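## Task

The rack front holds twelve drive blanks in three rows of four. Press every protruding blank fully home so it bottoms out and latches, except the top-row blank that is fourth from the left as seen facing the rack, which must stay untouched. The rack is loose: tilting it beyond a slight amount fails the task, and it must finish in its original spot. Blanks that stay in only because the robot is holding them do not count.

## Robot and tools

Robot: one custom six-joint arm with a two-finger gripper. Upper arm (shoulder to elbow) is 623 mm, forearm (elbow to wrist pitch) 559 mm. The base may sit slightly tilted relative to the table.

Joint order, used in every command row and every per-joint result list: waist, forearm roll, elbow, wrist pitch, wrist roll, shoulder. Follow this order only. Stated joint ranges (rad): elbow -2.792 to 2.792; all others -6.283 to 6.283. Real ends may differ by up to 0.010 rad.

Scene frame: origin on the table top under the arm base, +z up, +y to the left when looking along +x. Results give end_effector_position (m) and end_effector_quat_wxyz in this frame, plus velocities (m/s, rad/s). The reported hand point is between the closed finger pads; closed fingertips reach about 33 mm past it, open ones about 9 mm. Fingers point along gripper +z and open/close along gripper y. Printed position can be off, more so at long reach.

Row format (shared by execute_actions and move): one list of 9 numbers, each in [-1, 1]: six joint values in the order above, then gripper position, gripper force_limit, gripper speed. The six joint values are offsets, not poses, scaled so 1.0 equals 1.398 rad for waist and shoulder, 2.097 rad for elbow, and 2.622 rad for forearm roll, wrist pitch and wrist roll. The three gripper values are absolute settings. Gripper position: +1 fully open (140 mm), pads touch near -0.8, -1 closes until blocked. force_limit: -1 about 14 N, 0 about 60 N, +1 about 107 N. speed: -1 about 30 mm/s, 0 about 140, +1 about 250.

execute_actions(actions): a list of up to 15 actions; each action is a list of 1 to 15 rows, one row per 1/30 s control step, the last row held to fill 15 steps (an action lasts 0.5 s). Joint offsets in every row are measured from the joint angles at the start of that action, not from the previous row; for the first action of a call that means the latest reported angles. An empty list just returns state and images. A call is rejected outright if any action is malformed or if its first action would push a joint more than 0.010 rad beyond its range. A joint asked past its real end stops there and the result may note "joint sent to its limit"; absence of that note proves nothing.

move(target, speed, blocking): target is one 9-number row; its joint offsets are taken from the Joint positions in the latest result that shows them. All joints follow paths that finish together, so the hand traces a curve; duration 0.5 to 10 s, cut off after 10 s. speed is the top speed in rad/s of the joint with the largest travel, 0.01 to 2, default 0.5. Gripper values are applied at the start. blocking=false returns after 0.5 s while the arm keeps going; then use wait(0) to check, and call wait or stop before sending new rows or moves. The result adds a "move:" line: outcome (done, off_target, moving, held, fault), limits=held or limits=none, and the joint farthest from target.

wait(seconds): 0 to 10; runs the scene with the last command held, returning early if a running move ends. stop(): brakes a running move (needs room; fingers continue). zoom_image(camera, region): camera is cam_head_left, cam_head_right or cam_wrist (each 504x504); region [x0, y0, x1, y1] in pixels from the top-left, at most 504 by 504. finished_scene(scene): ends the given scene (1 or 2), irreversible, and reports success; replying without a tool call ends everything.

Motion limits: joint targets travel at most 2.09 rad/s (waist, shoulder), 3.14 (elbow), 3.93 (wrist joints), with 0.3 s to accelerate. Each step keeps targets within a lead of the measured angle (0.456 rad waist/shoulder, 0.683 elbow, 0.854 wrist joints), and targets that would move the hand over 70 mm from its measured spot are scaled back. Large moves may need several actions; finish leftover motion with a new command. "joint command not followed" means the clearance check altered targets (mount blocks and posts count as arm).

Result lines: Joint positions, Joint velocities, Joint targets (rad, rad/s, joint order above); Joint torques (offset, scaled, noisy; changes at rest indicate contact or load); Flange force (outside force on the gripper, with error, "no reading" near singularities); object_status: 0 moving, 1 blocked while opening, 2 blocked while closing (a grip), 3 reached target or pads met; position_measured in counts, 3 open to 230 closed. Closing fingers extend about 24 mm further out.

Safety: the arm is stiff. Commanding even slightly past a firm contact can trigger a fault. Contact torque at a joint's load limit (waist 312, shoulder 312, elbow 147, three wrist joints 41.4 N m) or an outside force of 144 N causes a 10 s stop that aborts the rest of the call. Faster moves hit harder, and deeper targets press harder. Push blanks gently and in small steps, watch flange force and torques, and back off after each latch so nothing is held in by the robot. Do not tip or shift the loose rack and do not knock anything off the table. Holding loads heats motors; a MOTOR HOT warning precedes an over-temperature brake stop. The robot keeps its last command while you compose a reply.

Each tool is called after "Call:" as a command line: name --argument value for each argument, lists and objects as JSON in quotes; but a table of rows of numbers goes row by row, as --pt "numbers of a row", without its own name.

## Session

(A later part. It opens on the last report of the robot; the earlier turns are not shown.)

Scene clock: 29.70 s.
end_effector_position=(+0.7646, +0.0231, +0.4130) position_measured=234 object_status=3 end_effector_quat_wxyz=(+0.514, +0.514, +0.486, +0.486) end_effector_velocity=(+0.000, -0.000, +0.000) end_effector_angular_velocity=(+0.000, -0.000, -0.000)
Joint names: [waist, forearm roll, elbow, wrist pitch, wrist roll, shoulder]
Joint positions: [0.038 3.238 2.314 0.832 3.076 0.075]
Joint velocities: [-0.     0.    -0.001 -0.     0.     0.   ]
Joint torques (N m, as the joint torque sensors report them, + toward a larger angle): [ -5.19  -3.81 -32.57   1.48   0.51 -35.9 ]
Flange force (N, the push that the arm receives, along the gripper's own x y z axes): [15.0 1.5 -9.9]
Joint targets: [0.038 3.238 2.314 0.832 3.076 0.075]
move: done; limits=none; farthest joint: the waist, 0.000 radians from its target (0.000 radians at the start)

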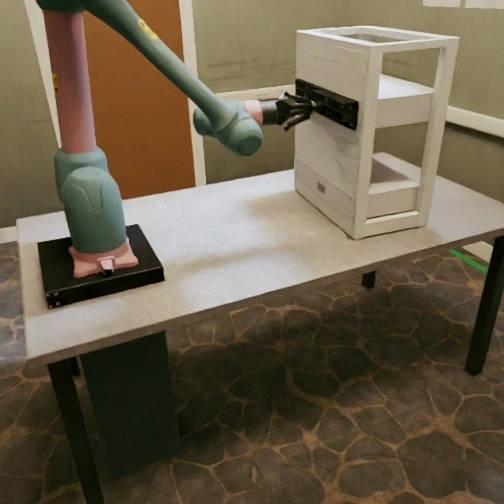

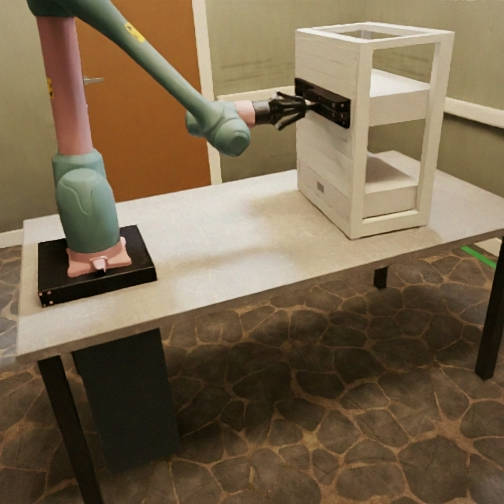

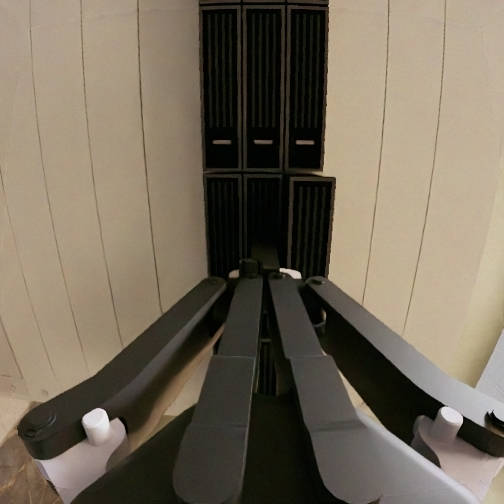

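Call:
zoom_image --camera "cam_wrist" --region '[270, 160, 300, 190]'

Call:
zoom_image --camera "cam_wrist" --region '[228, 160, 258, 190]'

Region (270, 160, 300, 190) of cam_wrist's 504x504 image, scaled by 16.800, with more detail than that image has.

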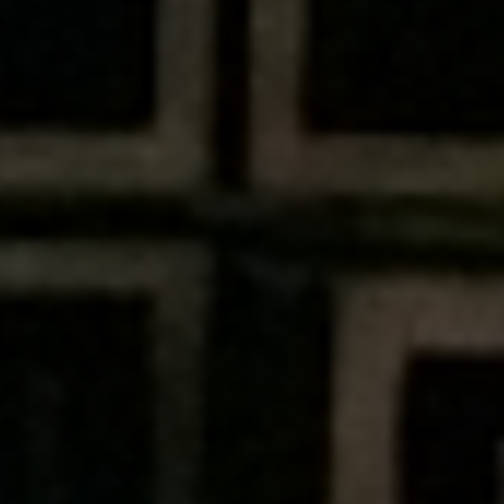

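Region (228, 160, 258, 190) of cam_wrist's 504x504 image, scaled by 16.800, with more detail than that image has.

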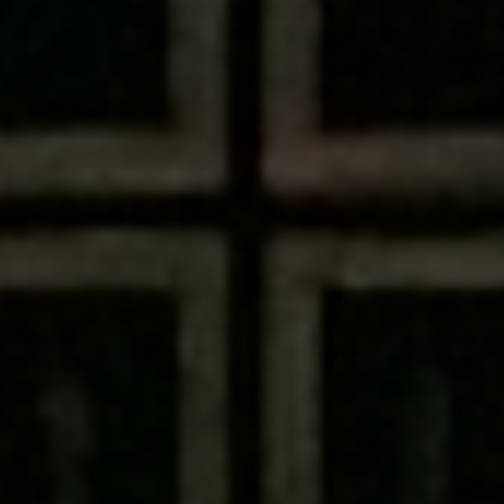

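Call:
move --target '[-0.00011, -0.000056, -0.000556, -0.000058, 0.000034, 0.00073, -1, 0.5, 0.5]' --speed 0.02

Call:
zoom_image --camera "cam_wrist" --region '[30, 140, 100, 160]'

Call:
zoom_image --camera "cam_wrist" --region '[370, 140, 440, 160]'

Scene clock: 30.67 s.
end_effector_position=(+0.7652, +0.0231, +0.4130) position_measured=234 object_status=3 end_effector_quat_wxyz=(+0.514, +0.514, +0.486, +0.486) end_effector_velocity=(+0.000, -0.000, +0.001) end_effector_angular_velocity=(+0.000, -0.000, -0.000)
Joint names: [waist, forearm roll, elbow, wrist pitch, wrist roll, shoulder]
Joint positions: [0.038 3.238 2.313 0.832 3.076 0.076]
Joint velocities: [-0.     0.    -0.001 -0.001  0.    -0.   ]
Joint torques (N m, as the joint torque sensors report them, + toward a larger angle): [ -4.36  -3.49 -32.12   0.93   0.51 -31.77]
Flange force (N, the push that the arm receives, along the gripper's own x y z axes): [11.2 7.4 -15.4]
Joint targets: [0.038 3.238 2.313 0.832 3.076 0.076]
move: done; limits=none; farthest joint: the waist, 0.000 radians from its target (0.000 radians at the start)

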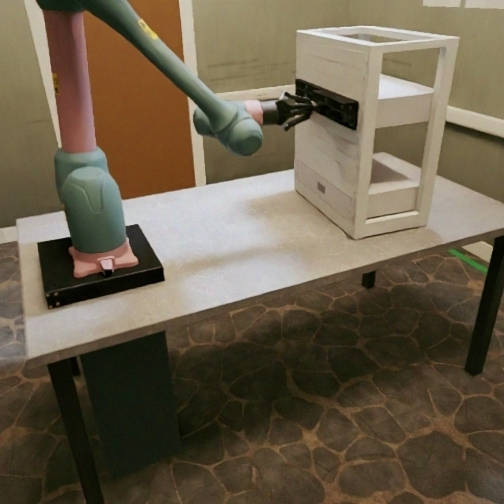

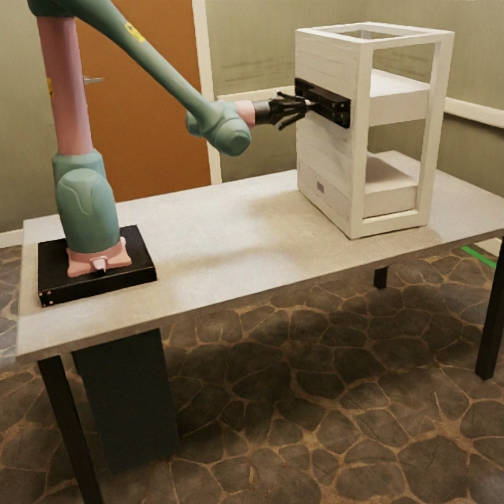

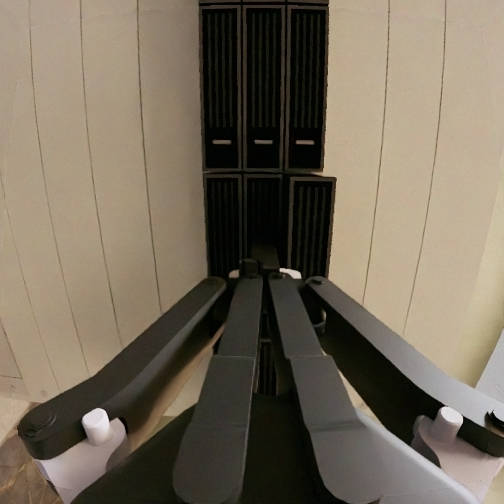

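Region (30, 140, 100, 160) of cam_wrist's 504x504 image, scaled by 7.200, with more detail than that image has; it fills the top 144 rows of this view, and the rest is white.

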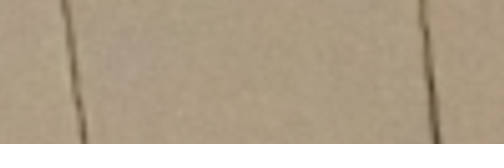

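Region (370, 140, 440, 160) of cam_wrist's 504x504 image, scaled by 7.200, with more detail than that image has; it fills the top 144 rows of this view, and the rest is white.

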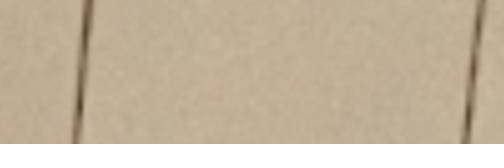

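Call:
move --target '[-0.0001, -0.000056, -0.000556, -0.000058, 0.000034, 0.00073, -1, 0.5, 0.5]' --speed 0.02

Call:
zoom_image --camera "cam_wrist" --region '[30, 140, 100, 160]'

Call:
zoom_image --camera "cam_wrist" --region '[370, 140, 440, 160]'

Scene clock: 31.57 s.
end_effector_position=(+0.7659, +0.0230, +0.4130) position_measured=234 object_status=3 end_effector_quat_wxyz=(+0.514, +0.514, +0.486, +0.486) end_effector_velocity=(-0.000, +0.000, -0.001) end_effector_angular_velocity=(-0.001, +0.001, +0.001)
Joint names: [waist, forearm roll, elbow, wrist pitch, wrist roll, shoulder]
Joint positions: [0.038 3.238 2.312 0.832 3.077 0.077]
Joint velocities: [ 0.    -0.001  0.001 -0.001  0.    -0.   ]
Joint torques (N m, as the joint torque sensors report them, + toward a larger angle): [ -4.47  -3.6  -43.05  -1.8    0.24 -19.61]
Flange force (N, the push that the arm receives, along the gripper's own x y z axes): [6.0 11.5 -52.3]
Joint targets: [0.038 3.238 2.312 0.832 3.077 0.077]
move: done; limits=none; farthest joint: the waist, 0.000 radians from its target (0.000 radians at the start)

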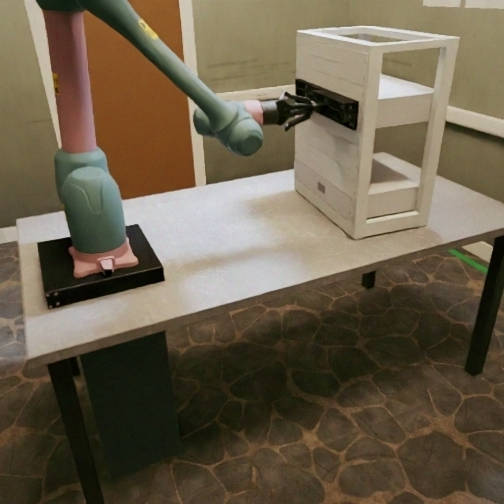

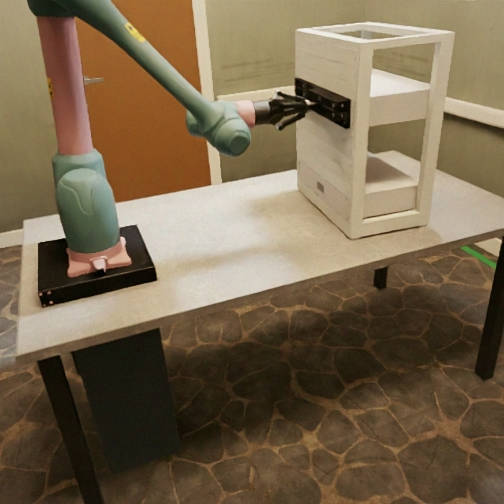

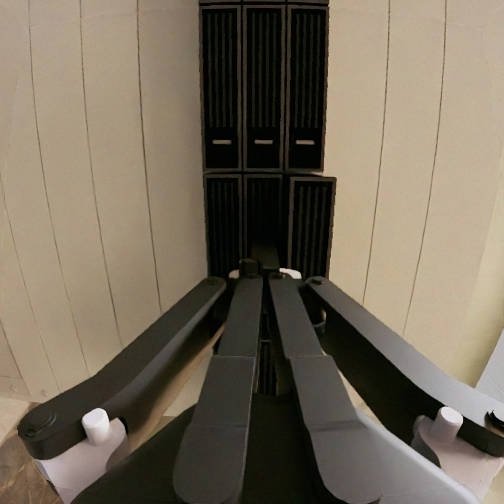

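Region (30, 140, 100, 160) of cam_wrist's 504x504 image, scaled by 7.200, with more detail than that image has; it fills the top 144 rows of this view, and the rest is white.

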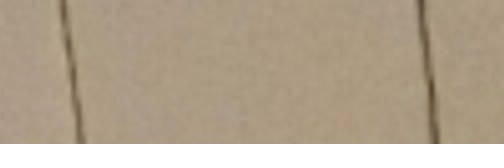

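Region (370, 140, 440, 160) of cam_wrist's 504x504 image, scaled by 7.200, with more detail than that image has; it fills the top 144 rows of this view, and the rest is white.

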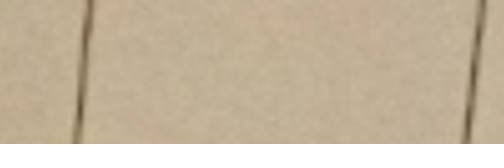

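Call:
move --target '[0.006372, 0.004349, 0.037225, 0.002611, -0.002774, -0.051365, -1, 0.5, 0.5]' --speed 0.2

Scene clock: 32.53 s.
end_effector_position=(+0.7183, +0.0257, +0.4130) position_measured=234 object_status=3 end_effector_quat_wxyz=(+0.514, +0.514, +0.486, +0.486) end_effector_velocity=(-0.000, +0.001, +0.000) end_effector_angular_velocity=(+0.000, -0.001, +0.001)
Joint names: [waist, forearm roll, elbow, wrist pitch, wrist roll, shoulder]
Joint positions: [0.047 3.25  2.39  0.838 3.069 0.005]
Joint velocities: [ 0.001  0.     0.     0.001  0.    -0.   ]
Joint torques (N m, as the joint torque sensors report them, + toward a larger angle): [ -3.94  -2.75 -29.21   2.38   0.08 -27.79]
Flange force (N, the push that the arm receives, along the gripper's own x y z axes): [9.4 7.5 -5.8]
Joint targets: [0.047 3.250 2.390 0.838 3.069 0.005]
move: done; limits=none; farthest joint: the waist, 0.000 radians from its target (0.009 radians at the start)

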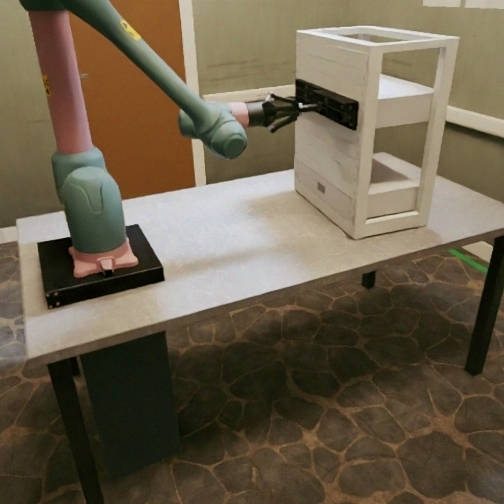

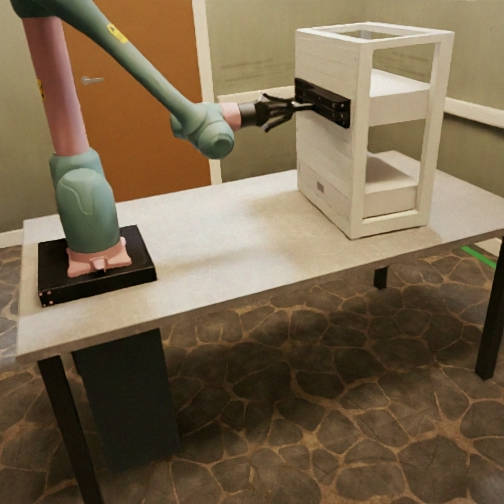

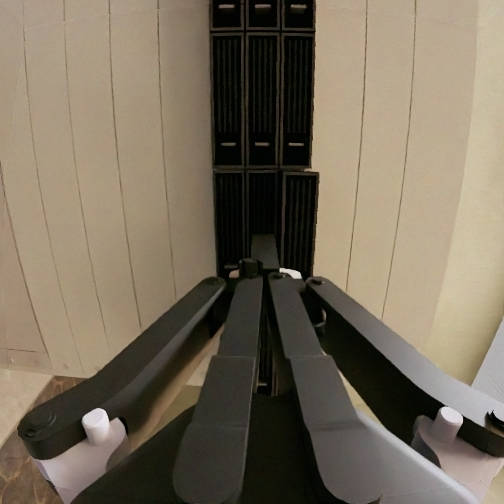

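Call:
zoom_image --camera "cam_wrist" --region '[200, 130, 330, 280]'

Call:
zoom_image --camera "cam_head_left" --region '[330, 200, 440, 250]'

Call:
zoom_image --camera "cam_head_left" --region '[290, 70, 370, 140]'

Region (200, 130, 330, 280) of cam_wrist's 504x504 image, scaled by 3.360, with more detail than that image has; it fills the left 437 columns of this view, and the rest is white.

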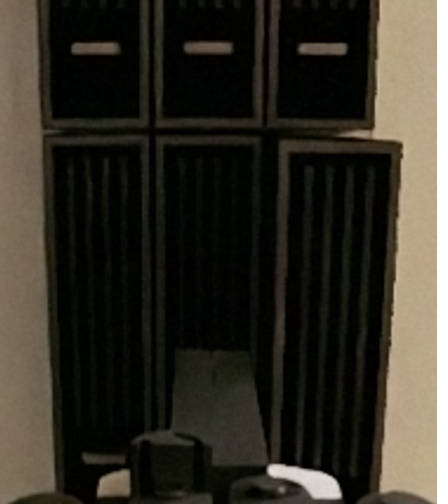

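Region (330, 200, 440, 250) of cam_head_left's 504x504 image, scaled by 4.582, with more detail than that image has; it fills the top 229 rows of this view, and the rest is white.

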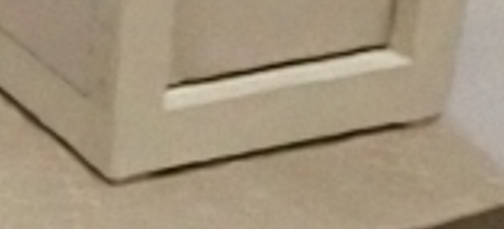

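Region (290, 70, 370, 140) of cam_head_left's 504x504 image, scaled by 6.300, with more detail than that image has; it fills the top 441 rows of this view, and the rest is white.

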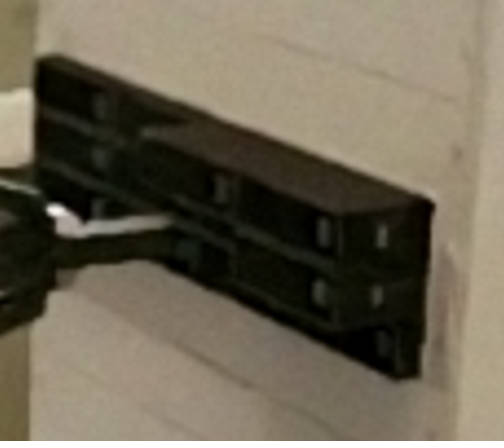

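Call:
move --target '[0.002366, 0.004801, -0.013021, -0.02729, -0.005618, -0.03218, -1, 0.5, 0.5]' --speed 0.25

Call:
zoom_image --camera "cam_wrist" --region '[200, 130, 330, 260]'

Scene clock: 35.27 s.
end_effector_position=(+0.7191, +0.0270, +0.4410) position_measured=234 object_status=3 end_effector_quat_wxyz=(+0.514, +0.514, +0.486, +0.486) end_effector_velocity=(+0.000, -0.001, +0.000) end_effector_angular_velocity=(+0.000, -0.001, -0.001)
Joint names: [waist, forearm roll, elbow, wrist pitch, wrist roll, shoulder]
Joint positions: [ 0.05   3.262  2.362  0.767  3.055 -0.04 ]
Joint velocities: [-0.001  0.    -0.     0.     0.     0.   ]
Joint torques (N m, as the joint torque sensors report them, + toward a larger angle): [ -3.2   -3.39 -31.25   1.93   0.37 -27.06]
Flange force (N, the push that the arm receives, along the gripper's own x y z axes): [10.1 3.1 -3.0]
Joint targets: [0.050 3.262 2.362 0.767 3.055 -0.040]
move: done; limits=none; farthest joint: the waist, 0.000 radians from its target (0.004 radians at the start)

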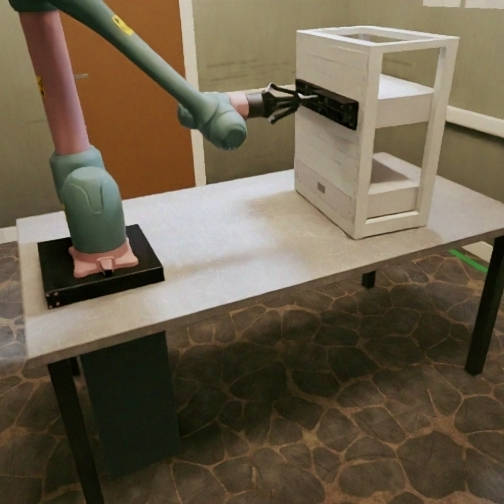

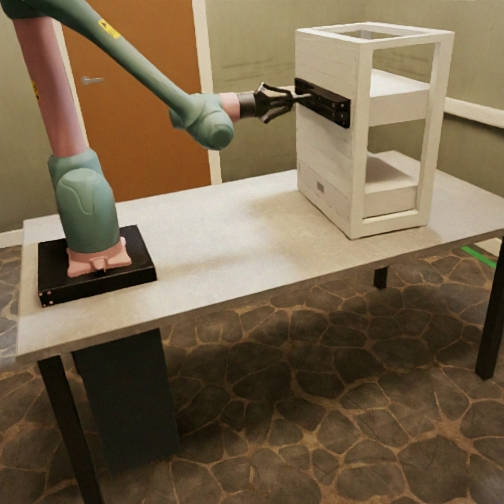

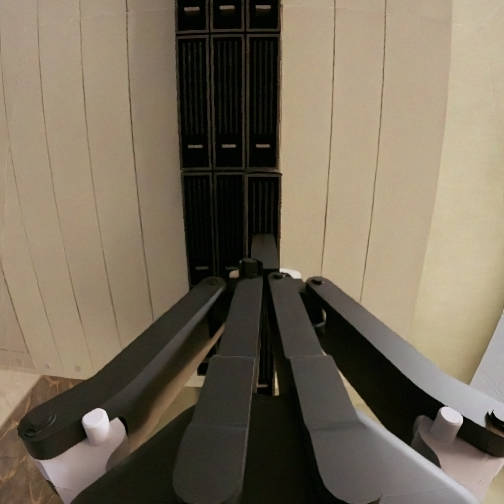

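Region (200, 130, 330, 260) of cam_wrist's 504x504 image, scaled by 3.877, with more detail than that image has.

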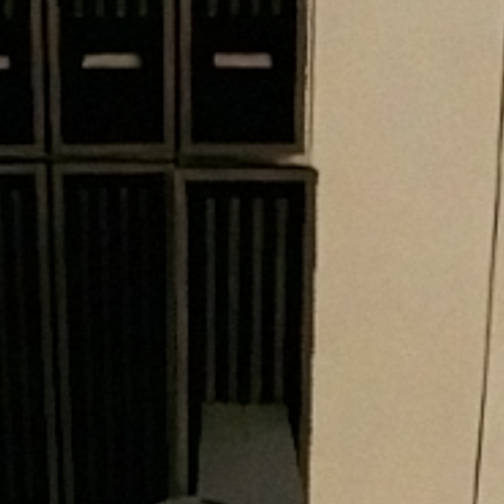

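Call:
move --target '[-0.008443, -0.006437, -0.03444, -0.000666, 0.004666, 0.051101, -1, 0.5, 0.5]' --speed 0.07

Scene clock: 36.70 s.
end_effector_position=(+0.7644, +0.0232, +0.4410) position_measured=234 object_status=3 end_effector_quat_wxyz=(+0.514, +0.514, +0.486, +0.486) end_effector_velocity=(-0.000, -0.000, -0.000) end_effector_angular_velocity=(+0.000, +0.001, -0.000)
Joint names: [waist, forearm roll, elbow, wrist pitch, wrist roll, shoulder]
Joint positions: [0.038 3.245 2.29  0.765 3.067 0.031]
Joint velocities: [-0.     0.    -0.    -0.002  0.    -0.   ]
Joint torques (N m, as the joint torque sensors report them, + toward a larger angle): [ -4.47  -3.03 -29.45  -0.38   0.18 -31.54]
Flange force (N, the push that the arm receives, along the gripper's own x y z axes): [10.7 3.7 -4.5]
Joint targets: [0.038 3.245 2.290 0.765 3.067 0.031]
move: done; limits=none; farthest joint: the waist, 0.000 radians from its target (0.012 radians at the start)

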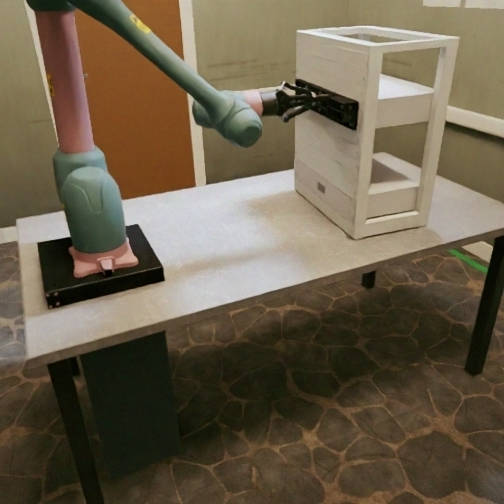

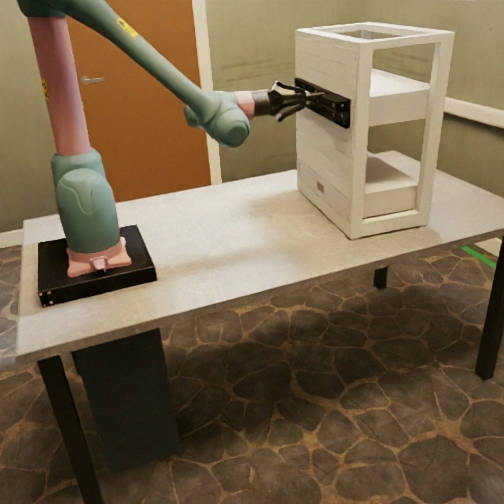

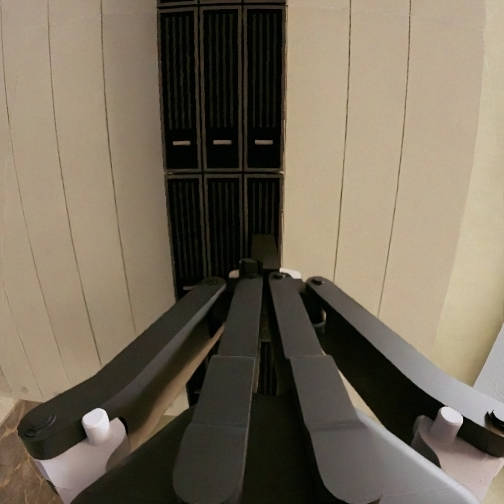

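Call:
move --target '[-0.00013, -0.000097, -0.000618, 0.00012, 0.000069, 0.000869, -1, 0.5, 0.5]' --speed 0.02

Scene clock: 37.70 s.
end_effector_position=(+0.7652, +0.0231, +0.4411) position_measured=234 object_status=3 end_effector_quat_wxyz=(+0.514, +0.514, +0.486, +0.486) end_effector_velocity=(+0.000, +0.000, +0.000) end_effector_angular_velocity=(-0.001, -0.001, +0.001)
Joint names: [waist, forearm roll, elbow, wrist pitch, wrist roll, shoulder]
Joint positions: [0.038 3.245 2.289 0.765 3.067 0.033]
Joint velocities: [-0.    -0.001 -0.     0.001 -0.     0.   ]
Joint torques (N m, as the joint torque sensors report them, + toward a larger angle): [ -6.8   -2.84 -34.29   0.56   0.41 -31.05]
Flange force (N, the push that the arm receives, along the gripper's own x y z axes): [14.4 2.4 -13.5]
Joint targets: [0.038 3.245 2.289 0.765 3.067 0.033]
move: done; limits=none; farthest joint: the waist, 0.000 radians from its target (0.000 radians at the start)

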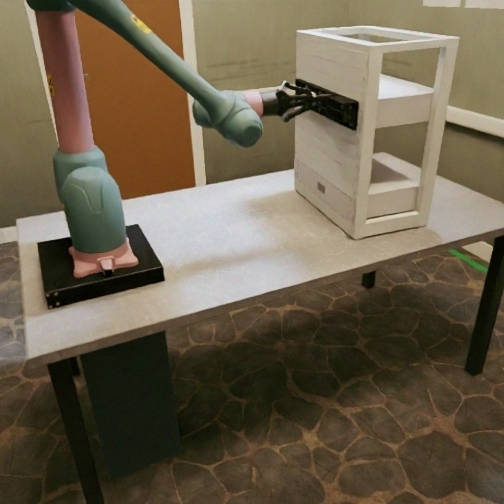

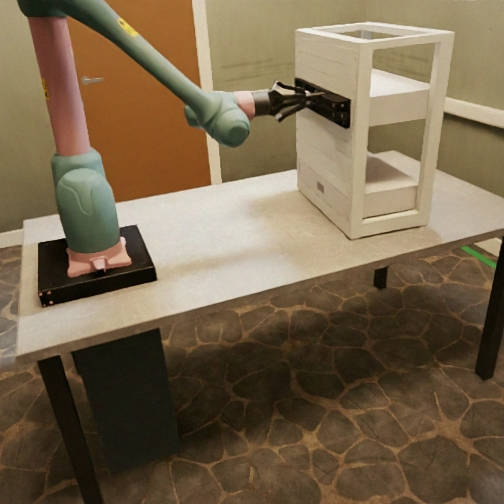

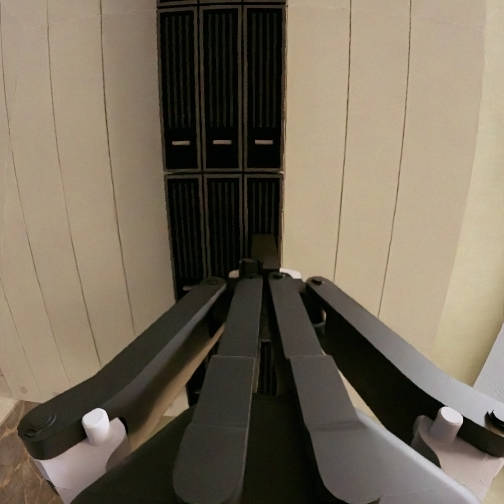

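Call:
move --target '[-0.000057, -0.000042, -0.000271, -0.000016, 0.00003, 0.00038, -1, 0.5, 0.5]' --speed 0.02

Scene clock: 47.40 s.
end_effector_position=(+0.7655, +0.0231, +0.4411) position_measured=234 object_status=3 end_effector_quat_wxyz=(+0.514, +0.514, +0.486, +0.486) end_effector_velocity=(-0.000, -0.000, +0.000) end_effector_angular_velocity=(+0.000, -0.000, -0.000)
Joint names: [waist, forearm roll, elbow, wrist pitch, wrist roll, shoulder]
Joint positions: [0.038 3.245 2.288 0.765 3.067 0.033]
Joint velocities: [-0.  0.  0.  0.  0. -0.]
Joint torques (N m, as the joint torque sensors report them, + toward a larger angle): [ -9.02  -2.9  -36.34  -0.05   0.23 -24.84]
Flange force (N, the push that the arm receives, along the gripper's own x y z axes): [17.7 8.4 -27.2]
Joint targets: [0.038 3.245 2.288 0.765 3.067 0.033]
move: done; limits=none; farthest joint: the waist, 0.000 radians from its target (0.000 radians at the start)

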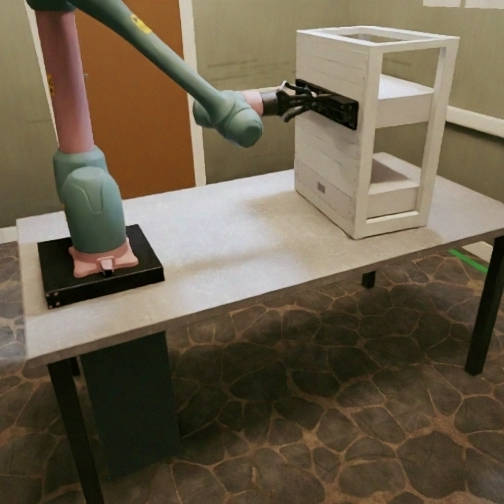

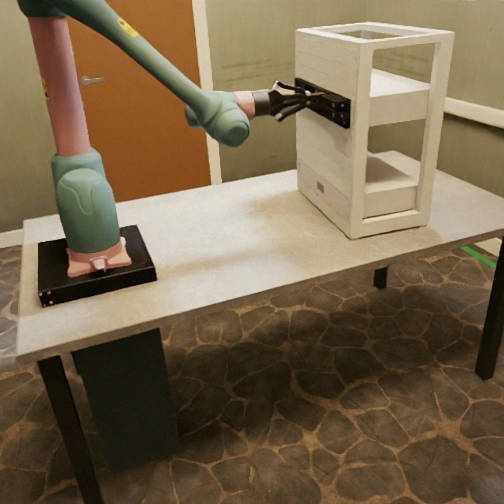

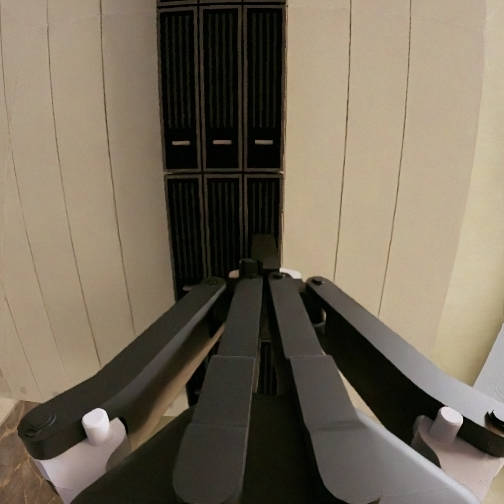

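Call:
move --target '[0.00863, 0.006576, 0.035329, 0.000562, -0.004765, -0.05235, -1, 0.5, 0.5]' --speed 0.2

Scene clock: 48.37 s.
end_effector_position=(+0.7191, +0.0270, +0.4410) position_measured=234 object_status=3 end_effector_quat_wxyz=(+0.514, +0.514, +0.486, +0.486) end_effector_velocity=(-0.000, +0.000, -0.000) end_effector_angular_velocity=(-0.000, -0.000, +0.000)
Joint names: [waist, forearm roll, elbow, wrist pitch, wrist roll, shoulder]
Joint positions: [ 0.05   3.262  2.362  0.767  3.055 -0.04 ]
Joint velocities: [ 0. -0.  0.  0. -0.  0.]
Joint torques (N m, as the joint torque sensors report them, + toward a larger angle): [  0.43  -3.29 -31.3    1.55   0.46 -26.26]
Flange force (N, the push that the arm receives, along the gripper's own x y z axes): [0.6 3.5 -3.5]
Joint targets: [0.050 3.262 2.362 0.767 3.055 -0.040]
move: done; limits=none; farthest joint: the waist, 0.000 radians from its target (0.012 radians at the start)

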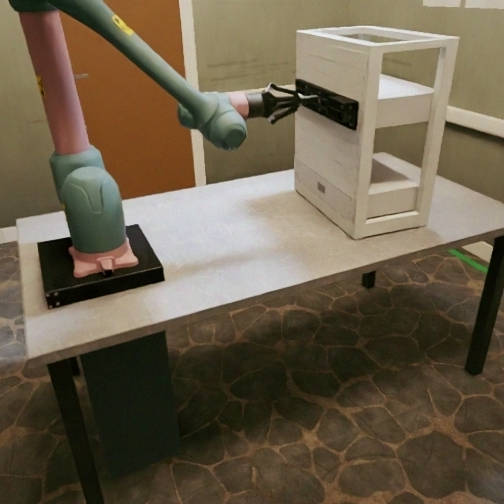

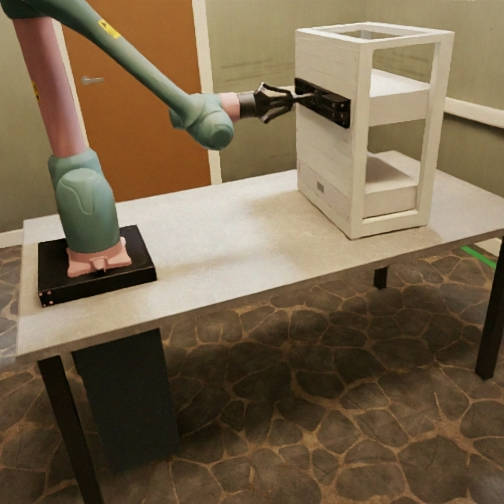

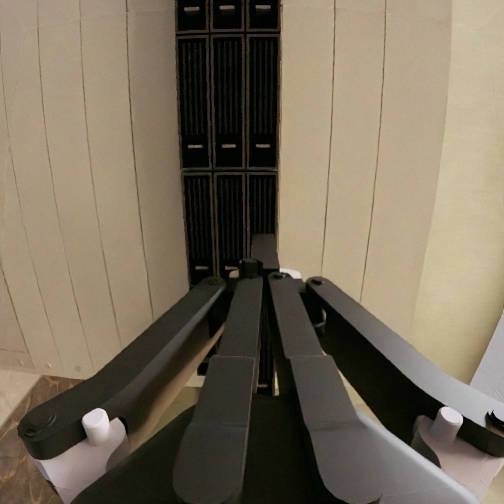

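Call:
move --target '[-0.211855, -0.15373, 0.028249, 0.035077, 0.105936, 0.011588, -1, 0.5, 0.5]' --speed 0.6

Call:
zoom_image --camera "cam_wrist" --region '[200, 130, 330, 260]'

Scene clock: 50.90 s.
end_effector_position=(+0.6962, -0.0814, +0.4119) position_measured=234 object_status=3 end_effector_quat_wxyz=(+0.514, +0.514, +0.486, +0.486) end_effector_velocity=(+0.000, +0.000, +0.000) end_effector_angular_velocity=(-0.000, -0.000, +0.000)
Joint names: [waist, forearm roll, elbow, wrist pitch, wrist roll, shoulder]
Joint positions: [-0.246  2.859  2.422  0.859  3.332 -0.024]
Joint velocities: [ 0.    -0.    -0.    -0.001  0.    -0.   ]
Joint torques (N m, as the joint torque sensors report them, + toward a larger angle): [ -4.87  -2.77 -30.89   1.91   0.51 -31.11]
Flange force (N, the push that the arm receives, along the gripper's own x y z axes): [15.5 -3.8 5.8]
Joint targets: [-0.246 2.859 2.422 0.859 3.332 -0.024]
move: done; limits=none; farthest joint: the wrist roll, 0.001 radians from its target (0.278 radians at the start)

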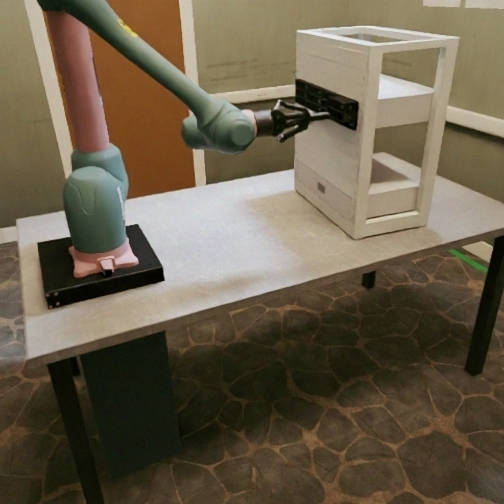

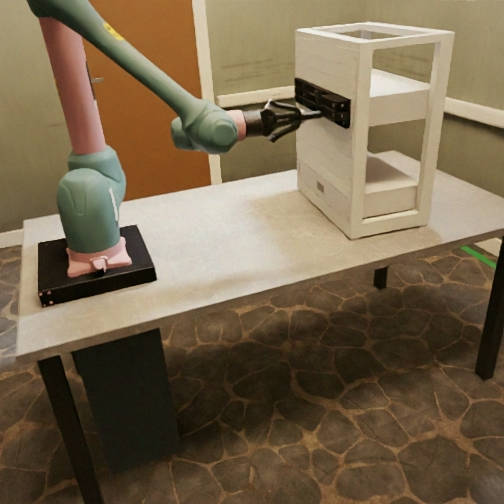

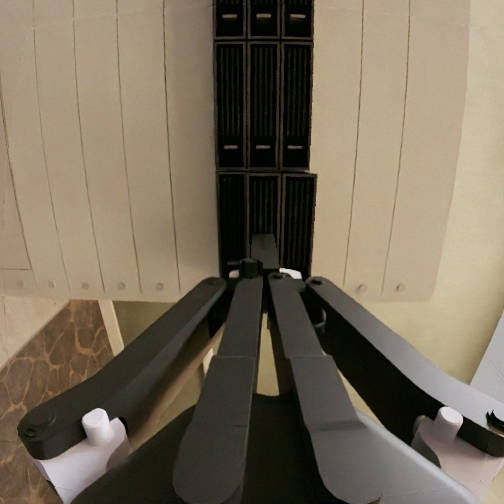

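Region (200, 130, 330, 260) of cam_wrist's 504x504 image, scaled by 3.877, with more detail than that image has.

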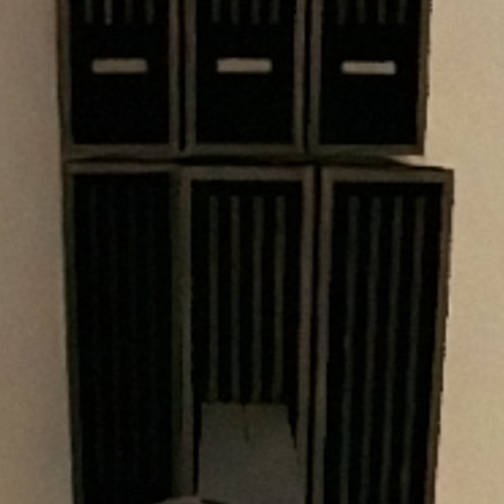

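Call:
execute_actions --actions '[]'

Scene clock: 51.57 s.
end_effector_position=(+0.6962, -0.0814, +0.4119) position_measured=234 object_status=3 end_effector_quat_wxyz=(+0.514, +0.514, +0.486, +0.486) end_effector_velocity=(+0.000, +0.000, +0.000) end_effector_angular_velocity=(-0.002, +0.000, +0.001)
Joint names: [waist, forearm roll, elbow, wrist pitch, wrist roll, shoulder]
Joint positions: [-0.246  2.859  2.422  0.859  3.332 -0.024]
Joint velocities: [-0.    -0.002 -0.001 -0.    -0.     0.   ]
Joint torques (N m, as the joint torque sensors report them, + toward a larger angle): [ -3.19  -2.48 -30.17   2.21   0.26 -30.32]
Flange force (N, the push that the arm receives, along the gripper's own x y z axes): [9.4 -0.6 4.4]
Joint targets: [-0.246 2.859 2.422 0.859 3.332 -0.024]

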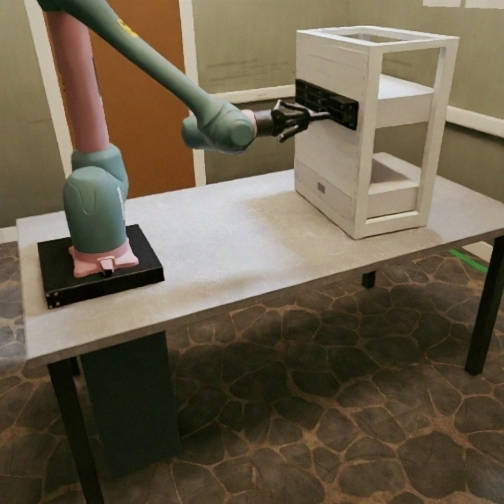

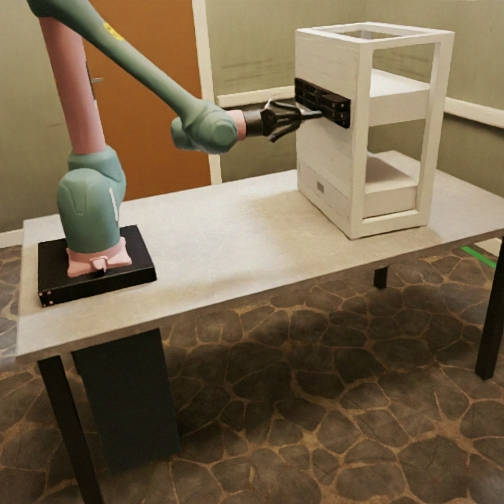

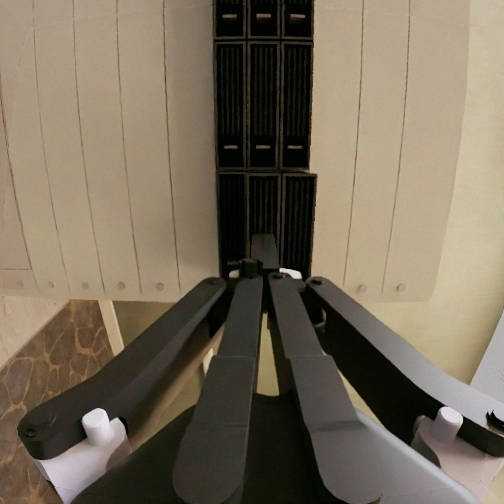

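Call:
move --target '[0.017327, 0.011659, -0.043630, -0.003297, -0.007414, 0.062245, -1, 0.5, 0.5]' --speed 0.07

Call:
zoom_image --camera "cam_wrist" --region '[30, 140, 100, 160]'

Call:
zoom_image --camera "cam_wrist" --region '[370, 140, 440, 160]'

Call:
zoom_image --camera "cam_wrist" --region '[190, 130, 350, 290]'

Scene clock: 54.80 s.
end_effector_position=(+0.7519, -0.0862, +0.4118) position_measured=234 object_status=3 end_effector_quat_wxyz=(+0.514, +0.514, +0.486, +0.486) end_effector_velocity=(-0.000, +0.000, +0.000) end_effector_angular_velocity=(-0.000, -0.001, +0.001)
Joint names: [waist, forearm roll, elbow, wrist pitch, wrist roll, shoulder]
Joint positions: [-0.222  2.89   2.33   0.85   3.313  0.063]
Joint velocities: [ 0.    -0.001  0.     0.001  0.    -0.   ]
Joint torques (N m, as the joint torque sensors report them, + toward a larger angle): [ -3.3   -4.   -29.53   0.42   0.39 -31.73]
Flange force (N, the push that the arm receives, along the gripper's own x y z axes): [13.7 7.3 -6.0]
Joint targets: [-0.222 2.890 2.330 0.850 3.313 0.063]
move: done; limits=none; farthest joint: the waist, 0.000 radians from its target (0.025 radians at the start)

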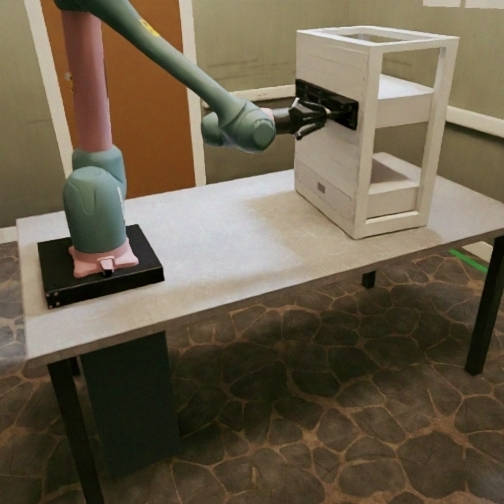

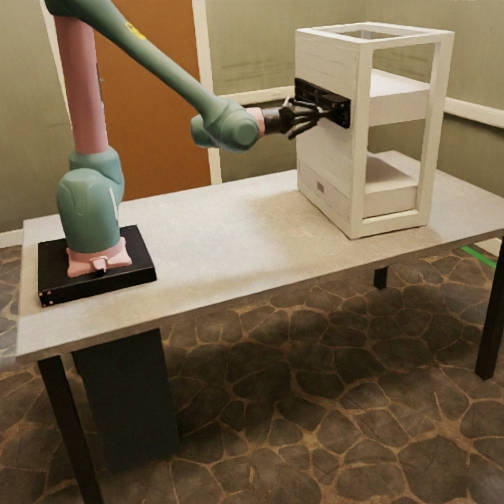

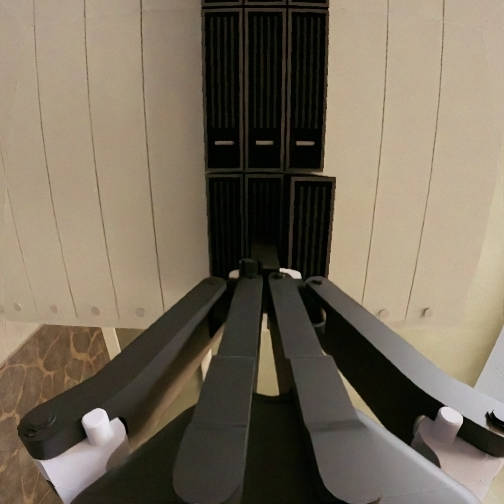

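Region (30, 140, 100, 160) of cam_wrist's 504x504 image, scaled by 7.200, with more detail than that image has; it fills the top 144 rows of this view, and the rest is white.

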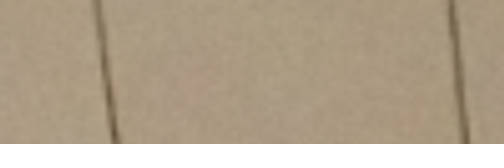

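Region (370, 140, 440, 160) of cam_wrist's 504x504 image, scaled by 7.200, with more detail than that image has; it fills the top 144 rows of this view, and the rest is white.

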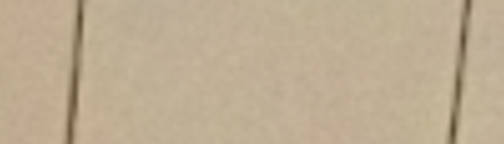

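Region (190, 130, 350, 290) of cam_wrist's 504x504 image, scaled by 3.150, with more detail than that image has.

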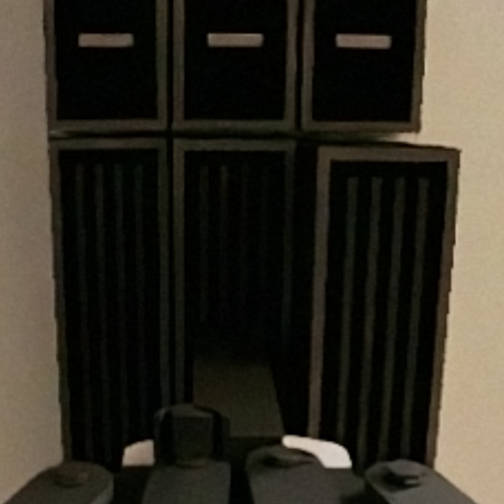

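Call:
zoom_image --camera "cam_head_left" --region '[280, 70, 380, 150]'

Region (280, 70, 380, 150) of cam_head_left's 504x504 image, scaled by 5.040, with more detail than that image has; it fills the top 403 rows of this view, and the rest is white.

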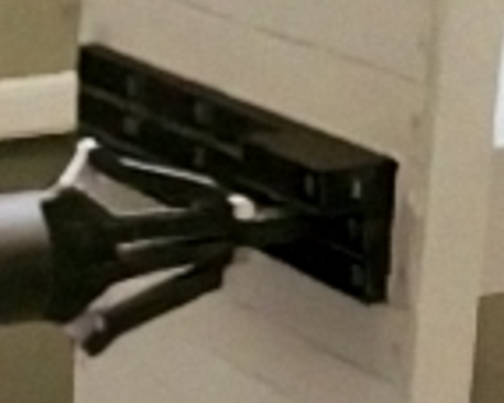

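Call:
move --target '[0.00067, 0.00043, -0.001993, -0.00023, -0.000255, 0.00266, -1, 0.5, 0.5]' --speed 0.02

Call:
zoom_image --camera "cam_wrist" --region '[30, 140, 100, 160]'

Call:
zoom_image --camera "cam_wrist" --region '[370, 140, 440, 160]'

Scene clock: 56.57 s.
end_effector_position=(+0.7544, -0.0864, +0.4118) position_measured=234 object_status=3 end_effector_quat_wxyz=(+0.514, +0.514, +0.486, +0.486) end_effector_velocity=(-0.000, -0.000, -0.000) end_effector_angular_velocity=(+0.000, +0.000, -0.000)
Joint names: [waist, forearm roll, elbow, wrist pitch, wrist roll, shoulder]
Joint positions: [-0.221  2.891  2.326  0.85   3.312  0.067]
Joint velocities: [ 0.     0.001  0.     0.    -0.    -0.   ]
Joint torques (N m, as the joint torque sensors report them, + toward a larger angle): [ -0.08  -3.28 -29.62  -0.02   0.67 -31.94]
Flange force (N, the push that the arm receives, along the gripper's own x y z axes): [4.3 6.7 -8.1]
Joint targets: [-0.221 2.891 2.326 0.850 3.312 0.067]
move: done; limits=none; farthest joint: the waist, 0.000 radians from its target (0.001 radians at the start)

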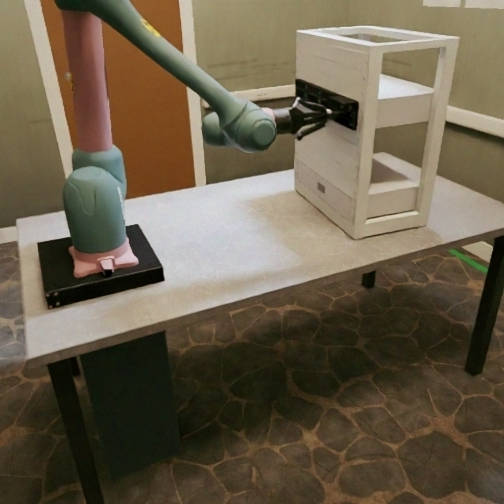

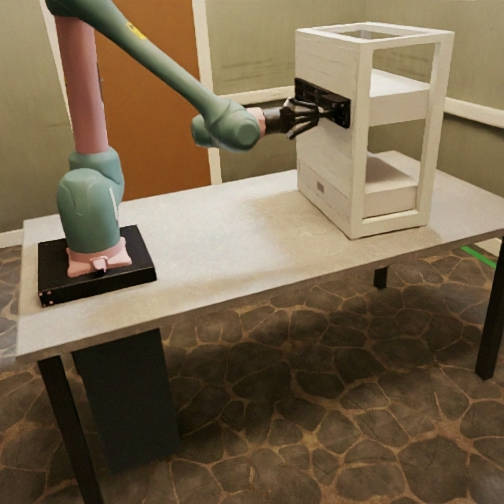

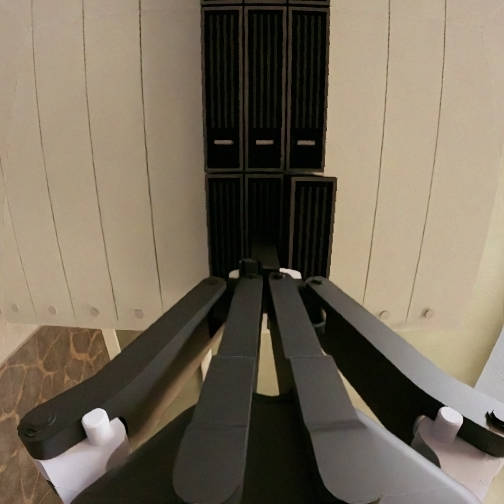

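Region (30, 140, 100, 160) of cam_wrist's 504x504 image, scaled by 7.200, with more detail than that image has; it fills the top 144 rows of this view, and the rest is white.

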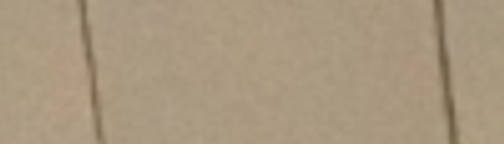

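Region (370, 140, 440, 160) of cam_wrist's 504x504 image, scaled by 7.200, with more detail than that image has; it fills the top 144 rows of this view, and the rest is white.

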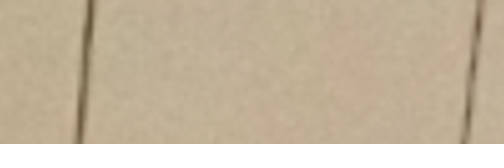

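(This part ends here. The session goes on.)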